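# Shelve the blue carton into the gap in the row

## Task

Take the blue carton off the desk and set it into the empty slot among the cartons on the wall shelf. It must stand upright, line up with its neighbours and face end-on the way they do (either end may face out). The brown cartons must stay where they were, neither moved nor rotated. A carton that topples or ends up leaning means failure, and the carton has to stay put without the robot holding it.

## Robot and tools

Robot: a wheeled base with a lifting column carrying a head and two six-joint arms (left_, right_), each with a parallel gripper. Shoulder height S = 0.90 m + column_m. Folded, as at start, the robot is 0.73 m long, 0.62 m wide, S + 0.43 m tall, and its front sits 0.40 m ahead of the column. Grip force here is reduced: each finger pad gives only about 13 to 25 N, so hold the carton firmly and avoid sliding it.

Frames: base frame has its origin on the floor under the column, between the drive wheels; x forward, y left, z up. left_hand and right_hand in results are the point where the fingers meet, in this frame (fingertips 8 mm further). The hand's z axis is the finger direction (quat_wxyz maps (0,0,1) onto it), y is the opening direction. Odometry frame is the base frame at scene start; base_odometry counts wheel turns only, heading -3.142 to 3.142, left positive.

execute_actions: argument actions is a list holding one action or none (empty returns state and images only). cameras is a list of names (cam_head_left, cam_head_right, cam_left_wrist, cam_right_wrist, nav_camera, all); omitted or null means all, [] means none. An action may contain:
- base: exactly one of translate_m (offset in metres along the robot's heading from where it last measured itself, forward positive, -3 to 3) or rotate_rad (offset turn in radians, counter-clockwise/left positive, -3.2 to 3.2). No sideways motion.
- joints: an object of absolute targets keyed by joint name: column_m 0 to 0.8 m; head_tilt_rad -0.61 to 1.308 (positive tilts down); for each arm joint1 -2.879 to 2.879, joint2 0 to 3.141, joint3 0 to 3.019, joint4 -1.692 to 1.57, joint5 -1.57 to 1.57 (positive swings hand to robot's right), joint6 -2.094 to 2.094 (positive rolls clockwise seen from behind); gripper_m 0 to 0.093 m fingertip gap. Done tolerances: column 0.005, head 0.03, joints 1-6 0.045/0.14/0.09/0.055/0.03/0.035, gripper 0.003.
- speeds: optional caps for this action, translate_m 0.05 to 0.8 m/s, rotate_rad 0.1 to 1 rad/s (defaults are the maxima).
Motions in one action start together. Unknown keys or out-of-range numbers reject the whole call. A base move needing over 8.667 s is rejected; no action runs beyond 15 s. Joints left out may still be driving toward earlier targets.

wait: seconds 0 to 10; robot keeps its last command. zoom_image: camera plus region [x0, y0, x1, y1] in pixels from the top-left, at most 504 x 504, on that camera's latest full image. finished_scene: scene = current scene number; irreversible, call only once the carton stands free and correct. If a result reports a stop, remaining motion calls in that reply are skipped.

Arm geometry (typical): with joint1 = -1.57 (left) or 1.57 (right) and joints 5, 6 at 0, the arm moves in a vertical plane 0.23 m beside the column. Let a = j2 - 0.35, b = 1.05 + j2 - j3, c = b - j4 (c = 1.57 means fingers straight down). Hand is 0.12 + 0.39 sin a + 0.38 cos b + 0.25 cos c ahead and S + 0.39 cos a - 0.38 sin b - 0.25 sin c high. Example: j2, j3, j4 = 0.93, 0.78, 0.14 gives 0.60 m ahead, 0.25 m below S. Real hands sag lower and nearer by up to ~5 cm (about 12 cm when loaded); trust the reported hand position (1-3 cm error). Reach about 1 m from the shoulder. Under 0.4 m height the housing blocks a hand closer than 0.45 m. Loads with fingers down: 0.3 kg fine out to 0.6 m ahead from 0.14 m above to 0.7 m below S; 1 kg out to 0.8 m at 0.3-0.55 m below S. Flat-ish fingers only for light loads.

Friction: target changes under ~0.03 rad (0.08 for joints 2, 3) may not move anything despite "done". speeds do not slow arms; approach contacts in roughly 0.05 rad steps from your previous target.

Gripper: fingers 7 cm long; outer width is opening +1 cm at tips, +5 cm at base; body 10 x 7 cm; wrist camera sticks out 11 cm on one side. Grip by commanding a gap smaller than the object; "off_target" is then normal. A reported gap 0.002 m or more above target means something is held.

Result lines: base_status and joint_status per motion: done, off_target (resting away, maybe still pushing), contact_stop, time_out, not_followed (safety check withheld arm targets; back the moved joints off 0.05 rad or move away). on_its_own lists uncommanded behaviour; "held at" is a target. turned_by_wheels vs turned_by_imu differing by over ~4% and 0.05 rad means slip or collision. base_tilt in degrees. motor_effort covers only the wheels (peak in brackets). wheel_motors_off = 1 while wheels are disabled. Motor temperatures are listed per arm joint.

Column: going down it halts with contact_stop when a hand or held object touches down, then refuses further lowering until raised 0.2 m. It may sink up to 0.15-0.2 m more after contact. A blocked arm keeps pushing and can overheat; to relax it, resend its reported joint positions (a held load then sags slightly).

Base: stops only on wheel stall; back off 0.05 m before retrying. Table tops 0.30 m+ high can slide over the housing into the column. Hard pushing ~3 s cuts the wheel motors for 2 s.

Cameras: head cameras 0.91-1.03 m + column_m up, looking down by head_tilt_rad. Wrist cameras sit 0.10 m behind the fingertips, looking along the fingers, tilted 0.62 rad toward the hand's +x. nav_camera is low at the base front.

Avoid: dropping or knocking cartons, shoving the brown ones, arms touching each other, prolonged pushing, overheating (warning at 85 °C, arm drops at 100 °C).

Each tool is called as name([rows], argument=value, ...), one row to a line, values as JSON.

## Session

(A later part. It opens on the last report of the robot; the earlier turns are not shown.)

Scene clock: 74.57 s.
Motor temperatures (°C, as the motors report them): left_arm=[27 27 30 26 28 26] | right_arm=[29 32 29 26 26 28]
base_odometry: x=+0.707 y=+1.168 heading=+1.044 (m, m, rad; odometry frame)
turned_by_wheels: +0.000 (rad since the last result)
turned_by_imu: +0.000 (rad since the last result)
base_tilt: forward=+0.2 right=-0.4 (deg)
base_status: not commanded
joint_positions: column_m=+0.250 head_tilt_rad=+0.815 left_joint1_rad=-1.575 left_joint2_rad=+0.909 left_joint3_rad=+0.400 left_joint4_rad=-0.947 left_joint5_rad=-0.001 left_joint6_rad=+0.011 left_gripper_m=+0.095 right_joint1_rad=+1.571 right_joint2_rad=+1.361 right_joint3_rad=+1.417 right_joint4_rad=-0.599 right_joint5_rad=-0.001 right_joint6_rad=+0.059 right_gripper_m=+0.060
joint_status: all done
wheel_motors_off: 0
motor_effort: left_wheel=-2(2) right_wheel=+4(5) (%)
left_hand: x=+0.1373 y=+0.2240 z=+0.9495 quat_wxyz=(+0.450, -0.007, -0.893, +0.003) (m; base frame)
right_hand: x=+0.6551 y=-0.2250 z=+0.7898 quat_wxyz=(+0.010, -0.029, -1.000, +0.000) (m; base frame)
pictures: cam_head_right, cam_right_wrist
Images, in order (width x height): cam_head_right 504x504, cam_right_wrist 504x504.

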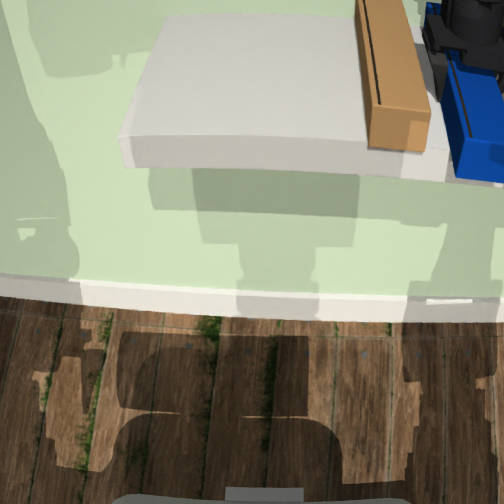

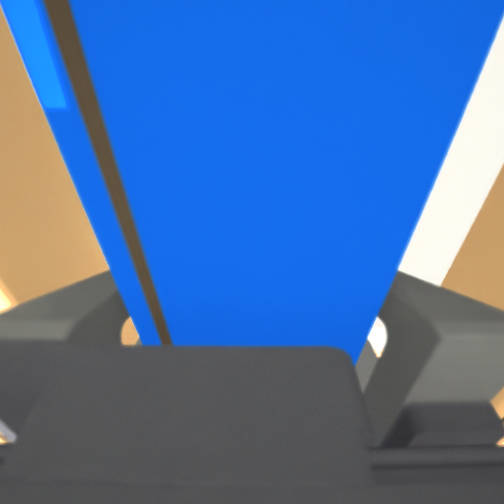

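execute_actions([
  {"joints":{"column_m":0.24}},
], cameras=["cam_right_wrist"])

execute_actions([
  {"joints":{"right_gripper_m":0.07}},
], cameras=["cam_right_wrist"])

execute_actions([
  {"joints":{"column_m":0.42,"head_tilt_rad":0.7}},
])

Scene clock: 75.40 s.
Motor temperatures (°C, as the motors report them): left_arm=[27 27 30 26 28 26] | right_arm=[29 32 29 26 26 28]
base_odometry: x=+0.707 y=+1.168 heading=+1.044 (m, m, rad; odometry frame)
turned_by_wheels: +0.000 (rad since the last result)
turned_by_imu: +0.000 (rad since the last result)
base_tilt: forward=+0.1 right=-0.4 (deg)
base_status: not commanded
joint_positions: column_m=+0.240 head_tilt_rad=+0.815 left_joint1_rad=-1.575 left_joint2_rad=+0.909 left_joint3_rad=+0.400 left_joint4_rad=-0.947 left_joint5_rad=-0.001 left_joint6_rad=+0.011 left_gripper_m=+0.095 right_joint1_rad=+1.571 right_joint2_rad=+1.348 right_joint3_rad=+1.417 right_joint4_rad=-0.599 right_joint5_rad=-0.001 right_joint6_rad=+0.059 right_gripper_m=+0.060
joint_status: all done
wheel_motors_off: 0
motor_effort: left_wheel=-3(2) right_wheel=+6(5) (%)
left_hand: x=+0.1373 y=+0.2240 z=+0.9395 quat_wxyz=(+0.450, -0.007, -0.893, +0.003) (m; base frame)
right_hand: x=+0.6599 y=-0.2250 z=+0.7869 quat_wxyz=(+0.003, -0.029, -1.000, -0.001) (m; base frame)
pictures: cam_right_wrist
Images, in order (width x height): cam_right_wrist 504x504.

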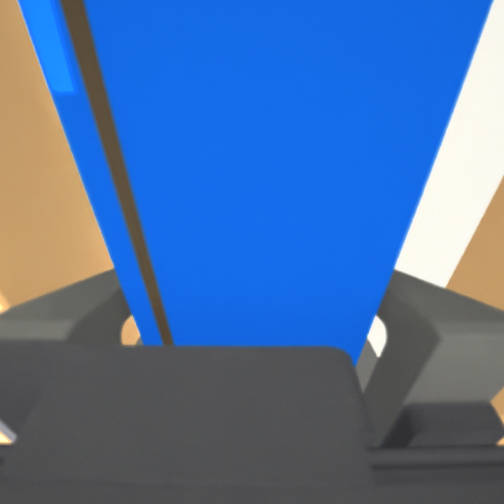

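Scene clock: 75.97 s.
Motor temperatures (°C, as the motors report them): left_arm=[27 27 30 26 28 26] | right_arm=[29 32 29 26 26 28]
base_odometry: x=+0.707 y=+1.168 heading=+1.044 (m, m, rad; odometry frame)
turned_by_wheels: +0.000 (rad since the last result)
turned_by_imu: +0.000 (rad since the last result)
base_tilt: forward=+0.3 right=-0.4 (deg)
base_status: not commanded
joint_positions: column_m=+0.240 head_tilt_rad=+0.815 left_joint1_rad=-1.575 left_joint2_rad=+0.909 left_joint3_rad=+0.400 left_joint4_rad=-0.947 left_joint5_rad=-0.001 left_joint6_rad=+0.011 left_gripper_m=+0.095 right_joint1_rad=+1.571 right_joint2_rad=+1.348 right_joint3_rad=+1.417 right_joint4_rad=-0.599 right_joint5_rad=+0.000 right_joint6_rad=+0.059 right_gripper_m=+0.070
joint_status: all done
wheel_motors_off: 0
motor_effort: left_wheel=-3(3) right_wheel=+4(6) (%)
left_hand: x=+0.1373 y=+0.2240 z=+0.9395 quat_wxyz=(+0.450, -0.007, -0.893, +0.003) (m; base frame)
right_hand: x=+0.6599 y=-0.2250 z=+0.7869 quat_wxyz=(+0.003, -0.030, -1.000, +0.000) (m; base frame)
pictures: cam_right_wrist
Images, in order (width x height): cam_right_wrist 504x504.

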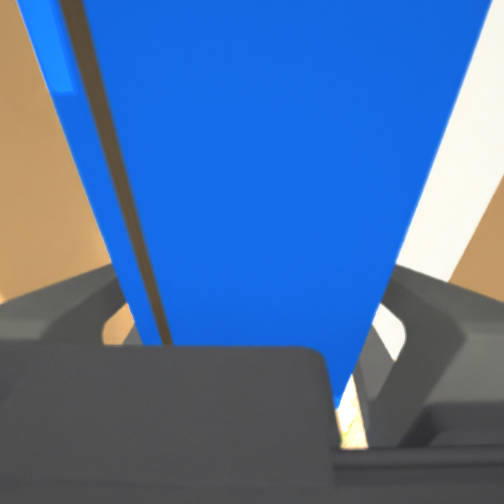

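Scene clock: 78.90 s.
Motor temperatures (°C, as the motors report them): left_arm=[27 27 30 26 28 26] | right_arm=[29 32 29 26 26 28]
base_odometry: x=+0.707 y=+1.168 heading=+1.044 (m, m, rad; odometry frame)
turned_by_wheels: +0.000 (rad since the last result)
turned_by_imu: +0.001 (rad since the last result)
base_tilt: forward=+0.2 right=-0.3 (deg)
base_status: not commanded
joint_positions: column_m=+0.420 head_tilt_rad=+0.716 left_joint1_rad=-1.575 left_joint2_rad=+0.909 left_joint3_rad=+0.400 left_joint4_rad=-0.947 left_joint5_rad=-0.001 left_joint6_rad=+0.011 left_gripper_m=+0.095 right_joint1_rad=+1.571 right_joint2_rad=+1.348 right_joint3_rad=+1.417 right_joint4_rad=-0.599 right_joint5_rad=+0.000 right_joint6_rad=+0.059 right_gripper_m=+0.070
joint_status: all done
wheel_motors_off: 0
motor_effort: left_wheel=-3(3) right_wheel=+4(2) (%)
left_hand: x=+0.1373 y=+0.2240 z=+1.1194 quat_wxyz=(+0.450, -0.007, -0.893, +0.003) (m; base frame)
right_hand: x=+0.6599 y=-0.2250 z=+0.9668 quat_wxyz=(+0.003, -0.030, -1.000, +0.000) (m; base frame)
pictures: cam_head_left, cam_head_right, cam_left_wrist, cam_right_wrist, nav_camera
Images, in order (width x height): cam_head_left 504x504, cam_head_right 504x504, cam_left_wrist 504x504, cam_right_wrist 504x504, nav_camera 504x504.

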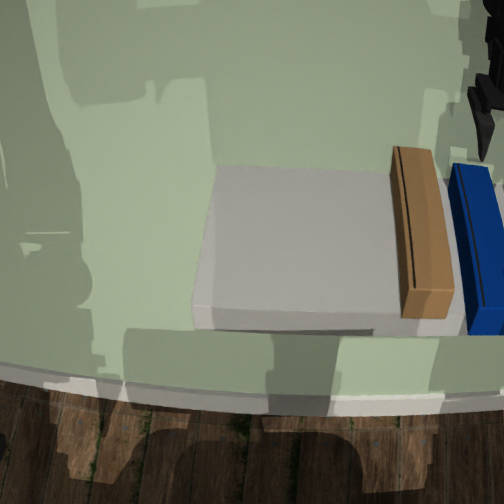

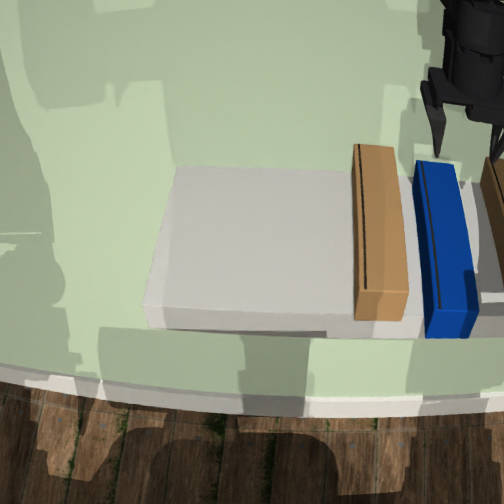

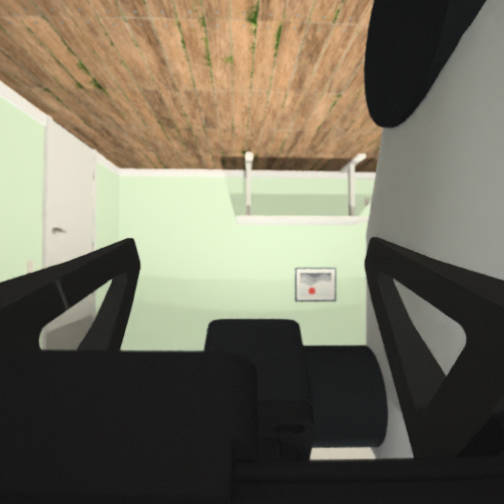

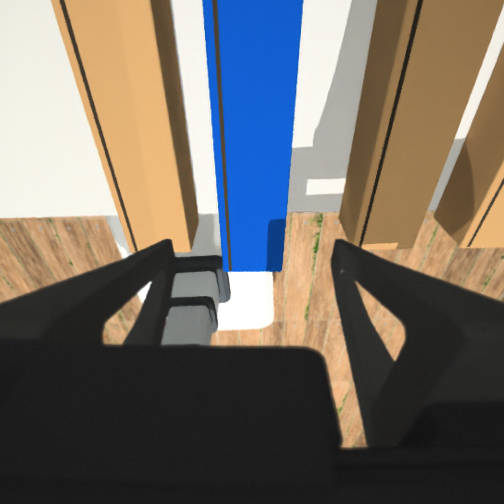

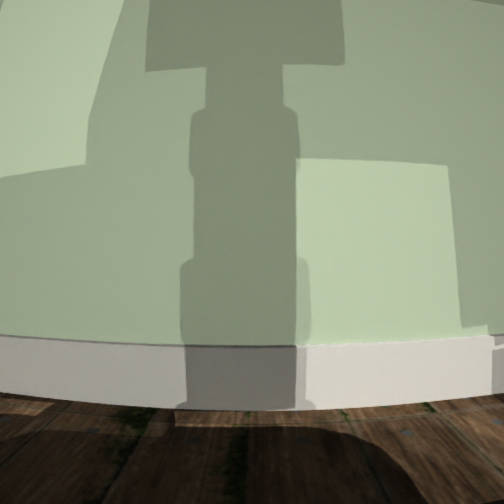

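execute_actions([
  {"joints":{"column_m":0.245,"right_gripper_m":0.072}},
], cameras=["cam_right_wrist"])

execute_actions([
  {"joints":{"right_gripper_m":0.03}},
], cameras=[])

execute_actions([
  {"joints":{"column_m":0.258}},
], cameras=[])

execute_actions([
  {"base":{"translate_m":0.024},"speeds":{"translate_m":0.05}},
], cameras=[])

execute_actions([
  {"base":{"rotate_rad":-0.017},"speeds":{"rotate_rad":0.1}},
], cameras=["cam_right_wrist","cam_head_right"])

Scene clock: 82.13 s.
Motor temperatures (°C, as the motors report them): left_arm=[27 27 30 26 28 26] | right_arm=[29 32 29 26 26 28]
base_odometry: x=+0.707 y=+1.168 heading=+1.044 (m, m, rad; odometry frame)
turned_by_wheels: +0.000 (rad since the last result)
turned_by_imu: +0.001 (rad since the last result)
base_tilt: forward=+0.2 right=-0.3 (deg)
base_status: not commanded
joint_positions: column_m=+0.245 head_tilt_rad=+0.716 left_joint1_rad=-1.575 left_joint2_rad=+0.909 left_joint3_rad=+0.400 left_joint4_rad=-0.947 left_joint5_rad=-0.001 left_joint6_rad=+0.011 left_gripper_m=+0.095 right_joint1_rad=+1.571 right_joint2_rad=+1.348 right_joint3_rad=+1.417 right_joint4_rad=-0.599 right_joint5_rad=+0.000 right_joint6_rad=+0.059 right_gripper_m=+0.072
joint_status: all done
wheel_motors_off: 0
motor_effort: left_wheel=-3(3) right_wheel=+5(6) (%)
left_hand: x=+0.1373 y=+0.2240 z=+0.9445 quat_wxyz=(+0.450, -0.007, -0.893, +0.003) (m; base frame)
right_hand: x=+0.6599 y=-0.2250 z=+0.7919 quat_wxyz=(+0.003, -0.030, -1.000, +0.000) (m; base frame)
pictures: cam_right_wrist
Images, in order (width x height): cam_right_wrist 504x504.

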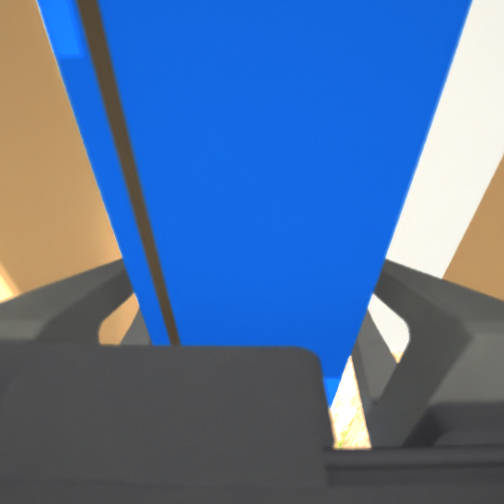

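Scene clock: 82.70 s.
Motor temperatures (°C, as the motors report them): left_arm=[27 27 30 26 28 26] | right_arm=[29 32 29 26 26 28]
base_odometry: x=+0.707 y=+1.168 heading=+1.044 (m, m, rad; odometry frame)
turned_by_wheels: +0.000 (rad since the last result)
turned_by_imu: +0.000 (rad since the last result)
base_tilt: forward=+0.1 right=-0.4 (deg)
base_status: not commanded
joint_positions: column_m=+0.245 head_tilt_rad=+0.716 left_joint1_rad=-1.575 left_joint2_rad=+0.909 left_joint3_rad=+0.400 left_joint4_rad=-0.947 left_joint5_rad=-0.001 left_joint6_rad=+0.011 left_gripper_m=+0.095 right_joint1_rad=+1.571 right_joint2_rad=+1.348 right_joint3_rad=+1.417 right_joint4_rad=-0.599 right_joint5_rad=+0.000 right_joint6_rad=+0.059 right_gripper_m=+0.060
joint_status: right_gripper_m off_target (ended at +0.060, target +0.030)
wheel_motors_off: 0
motor_effort: left_wheel=-3(4) right_wheel=+4(6) (%)
left_hand: x=+0.1373 y=+0.2240 z=+0.9445 quat_wxyz=(+0.450, -0.007, -0.893, +0.003) (m; base frame)
right_hand: x=+0.6599 y=-0.2250 z=+0.7919 quat_wxyz=(+0.003, -0.030, -1.000, +0.000) (m; base frame)
pictures: none
No camera images: the call's "cameras" was empty. Leave "cameras" out to get every camera's image.

Scene clock: 83.43 s.
Motor temperatures (°C, as the motors report them): left_arm=[27 27 30 26 28 26] | right_arm=[29 32 29 26 26 28]
base_odometry: x=+0.707 y=+1.168 heading=+1.044 (m, m, rad; odometry frame)
turned_by_wheels: +0.000 (rad since the last result)
turned_by_imu: +0.000 (rad since the last result)
base_tilt: forward=+0.1 right=-0.3 (deg)
base_status: not commanded
joint_positions: column_m=+0.258 head_tilt_rad=+0.716 left_joint1_rad=-1.575 left_joint2_rad=+0.909 left_joint3_rad=+0.400 left_joint4_rad=-0.947 left_joint5_rad=-0.001 left_joint6_rad=+0.011 left_gripper_m=+0.095 right_joint1_rad=+1.571 right_joint2_rad=+1.348 right_joint3_rad=+1.417 right_joint4_rad=-0.599 right_joint5_rad=+0.000 right_joint6_rad=+0.059 right_gripper_m=+0.060
joint_status: all done
wheel_motors_off: 0
motor_effort: left_wheel=-3(3) right_wheel=+3(4) (%)
left_hand: x=+0.1373 y=+0.2240 z=+0.9574 quat_wxyz=(+0.450, -0.007, -0.893, +0.003) (m; base frame)
right_hand: x=+0.6599 y=-0.2250 z=+0.8048 quat_wxyz=(+0.003, -0.030, -1.000, +0.000) (m; base frame)
pictures: none
No camera images: the call's "cameras" was empty. Leave "cameras" out to get every camera's image.

Scene clock: 84.57 s.
Motor temperatures (°C, as the motors report them): left_arm=[27 27 30 26 28 26] | right_arm=[29 32 29 26 26 28]
base_odometry: x=+0.720 y=+1.189 heading=+1.045 (m, m, rad; odometry frame)
turned_by_wheels: +0.001 (rad since the last result)
turned_by_imu: +0.002 (rad since the last result)
base_tilt: forward=+0.1 right=-0.3 (deg)
base_status: done
joint_positions: column_m=+0.258 head_tilt_rad=+0.716 left_joint1_rad=-1.575 left_joint2_rad=+0.909 left_joint3_rad=+0.401 left_joint4_rad=-0.947 left_joint5_rad=-0.001 left_joint6_rad=+0.011 left_gripper_m=+0.095 right_joint1_rad=+1.571 right_joint2_rad=+1.348 right_joint3_rad=+1.417 right_joint4_rad=-0.599 right_joint5_rad=+0.000 right_joint6_rad=+0.059 right_gripper_m=+0.060
joint_status: not commanded
wheel_motors_off: 0
motor_effort: left_wheel=+1(50) right_wheel=+0(28) (%)
left_hand: x=+0.1381 y=+0.2240 z=+0.9571 quat_wxyz=(+0.449, -0.007, -0.894, +0.003) (m; base frame)
right_hand: x=+0.6599 y=-0.2250 z=+0.8048 quat_wxyz=(+0.003, -0.030, -1.000, +0.000) (m; base frame)
pictures: none
No camera images: the call's "cameras" was empty. Leave "cameras" out to get every camera's image.

Scene clock: 85.30 s.
Motor temperatures (°C, as the motors report them): left_arm=[27 27 30 26 28 26] | right_arm=[29 32 29 26 26 28]
base_odometry: x=+0.719 y=+1.189 heading=+1.030 (m, m, rad; odometry frame)
turned_by_wheels: -0.016 (rad since the last result)
turned_by_imu: -0.015 (rad since the last result)
base_tilt: forward=+0.1 right=-0.3 (deg)
base_status: done
joint_positions: column_m=+0.258 head_tilt_rad=+0.716 left_joint1_rad=-1.575 left_joint2_rad=+0.909 left_joint3_rad=+0.401 left_joint4_rad=-0.947 left_joint5_rad=-0.001 left_joint6_rad=+0.011 left_gripper_m=+0.095 right_joint1_rad=+1.571 right_joint2_rad=+1.348 right_joint3_rad=+1.417 right_joint4_rad=-0.599 right_joint5_rad=+0.000 right_joint6_rad=+0.059 right_gripper_m=+0.060
joint_status: not commanded
wheel_motors_off: 0
motor_effort: left_wheel=+0(42) right_wheel=+0(27) (%)
left_hand: x=+0.1381 y=+0.2240 z=+0.9571 quat_wxyz=(+0.449, -0.007, -0.894, +0.003) (m; base frame)
right_hand: x=+0.6599 y=-0.2255 z=+0.8048 quat_wxyz=(+0.003, -0.030, -1.000, +0.000) (m; base frame)
pictures: cam_head_right, cam_right_wrist
Images, in order (width x height): cam_head_right 504x504, cam_right_wrist 504x504.

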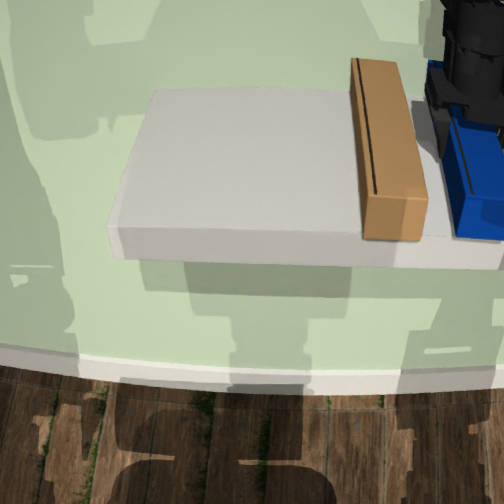

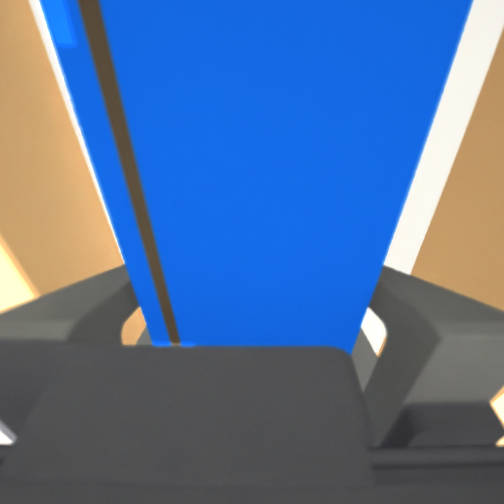

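Aligned. Set down and release.

execute_actions([
  {"joints":{"column_m":0.245}},
], cameras=[])

execute_actions([
  {"joints":{"right_gripper_m":0.071}},
], cameras=[])

execute_actions([
  {"joints":{"column_m":0.42}},
], cameras=["cam_right_wrist","cam_head_right"])

Scene clock: 86.17 s.
Motor temperatures (°C, as the motors report them): left_arm=[27 27 30 26 28 26] | right_arm=[29 32 29 26 26 28]
base_odometry: x=+0.719 y=+1.189 heading=+1.030 (m, m, rad; odometry frame)
turned_by_wheels: +0.000 (rad since the last result)
turned_by_imu: +0.000 (rad since the last result)
base_tilt: forward=+0.2 right=-0.4 (deg)
base_status: not commanded
joint_positions: column_m=+0.245 head_tilt_rad=+0.716 left_joint1_rad=-1.575 left_joint2_rad=+0.909 left_joint3_rad=+0.401 left_joint4_rad=-0.947 left_joint5_rad=-0.001 left_joint6_rad=+0.011 left_gripper_m=+0.095 right_joint1_rad=+1.571 right_joint2_rad=+1.349 right_joint3_rad=+1.417 right_joint4_rad=-0.599 right_joint5_rad=+0.000 right_joint6_rad=+0.059 right_gripper_m=+0.060
joint_status: all done
wheel_motors_off: 0
motor_effort: left_wheel=+3(3) right_wheel=-2(1) (%)
left_hand: x=+0.1381 y=+0.2240 z=+0.9442 quat_wxyz=(+0.449, -0.007, -0.894, +0.003) (m; base frame)
right_hand: x=+0.6596 y=-0.2255 z=+0.7915 quat_wxyz=(+0.004, -0.030, -1.000, +0.000) (m; base frame)
pictures: none
No camera images: the call's "cameras" was empty. Leave "cameras" out to get every camera's image.

Scene clock: 86.73 s.
Motor temperatures (°C, as the motors report them): left_arm=[27 27 30 26 28 26] | right_arm=[29 32 29 26 26 28]
base_odometry: x=+0.719 y=+1.189 heading=+1.030 (m, m, rad; odometry frame)
turned_by_wheels: +0.000 (rad since the last result)
turned_by_imu: +0.000 (rad since the last result)
base_tilt: forward=+0.1 right=-0.3 (deg)
base_status: not commanded
joint_positions: column_m=+0.245 head_tilt_rad=+0.716 left_joint1_rad=-1.575 left_joint2_rad=+0.909 left_joint3_rad=+0.401 left_joint4_rad=-0.947 left_joint5_rad=-0.001 left_joint6_rad=+0.011 left_gripper_m=+0.095 right_joint1_rad=+1.571 right_joint2_rad=+1.349 right_joint3_rad=+1.417 right_joint4_rad=-0.599 right_joint5_rad=+0.000 right_joint6_rad=+0.059 right_gripper_m=+0.071
joint_status: all done
wheel_motors_off: 0
motor_effort: left_wheel=+4(3) right_wheel=-1(1) (%)
left_hand: x=+0.1381 y=+0.2240 z=+0.9442 quat_wxyz=(+0.449, -0.007, -0.894, +0.003) (m; base frame)
right_hand: x=+0.6596 y=-0.2255 z=+0.7915 quat_wxyz=(+0.004, -0.030, -1.000, +0.000) (m; base frame)
pictures: none
No camera images: the call's "cameras" was empty. Leave "cameras" out to get every camera's image.

Scene clock: 89.60 s.
Motor temperatures (°C, as the motors report them): left_arm=[27 27 30 26 28 26] | right_arm=[29 32 29 26 26 28]
base_odometry: x=+0.719 y=+1.189 heading=+1.030 (m, m, rad; odometry frame)
turned_by_wheels: +0.000 (rad since the last result)
turned_by_imu: +0.001 (rad since the last result)
base_tilt: forward=+0.1 right=-0.4 (deg)
base_status: not commanded
joint_positions: column_m=+0.420 head_tilt_rad=+0.716 left_joint1_rad=-1.575 left_joint2_rad=+0.909 left_joint3_rad=+0.401 left_joint4_rad=-0.947 left_joint5_rad=-0.001 left_joint6_rad=+0.011 left_gripper_m=+0.095 right_joint1_rad=+1.571 right_joint2_rad=+1.349 right_joint3_rad=+1.417 right_joint4_rad=-0.599 right_joint5_rad=+0.000 right_joint6_rad=+0.059 right_gripper_m=+0.071
joint_status: all done
wheel_motors_off: 0
motor_effort: left_wheel=+3(3) right_wheel=-2(2) (%)
left_hand: x=+0.1381 y=+0.2240 z=+1.1191 quat_wxyz=(+0.449, -0.007, -0.894, +0.003) (m; base frame)
right_hand: x=+0.6596 y=-0.2255 z=+0.9664 quat_wxyz=(+0.004, -0.030, -1.000, +0.000) (m; base frame)
pictures: cam_head_right, cam_right_wrist
Images, in order (width x height): cam_head_right 504x504, cam_right_wrist 504x504.

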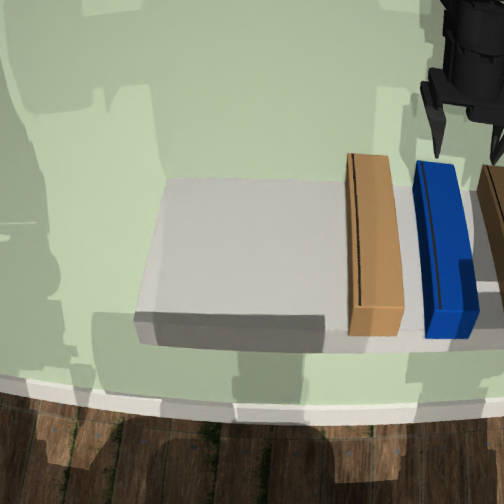

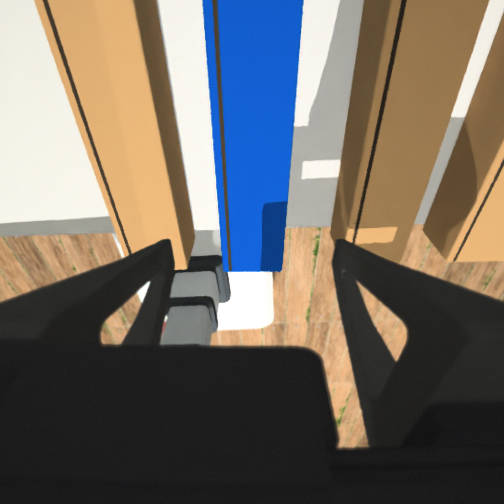

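finished_scene(scene=2)

The scene is finished: the task was done.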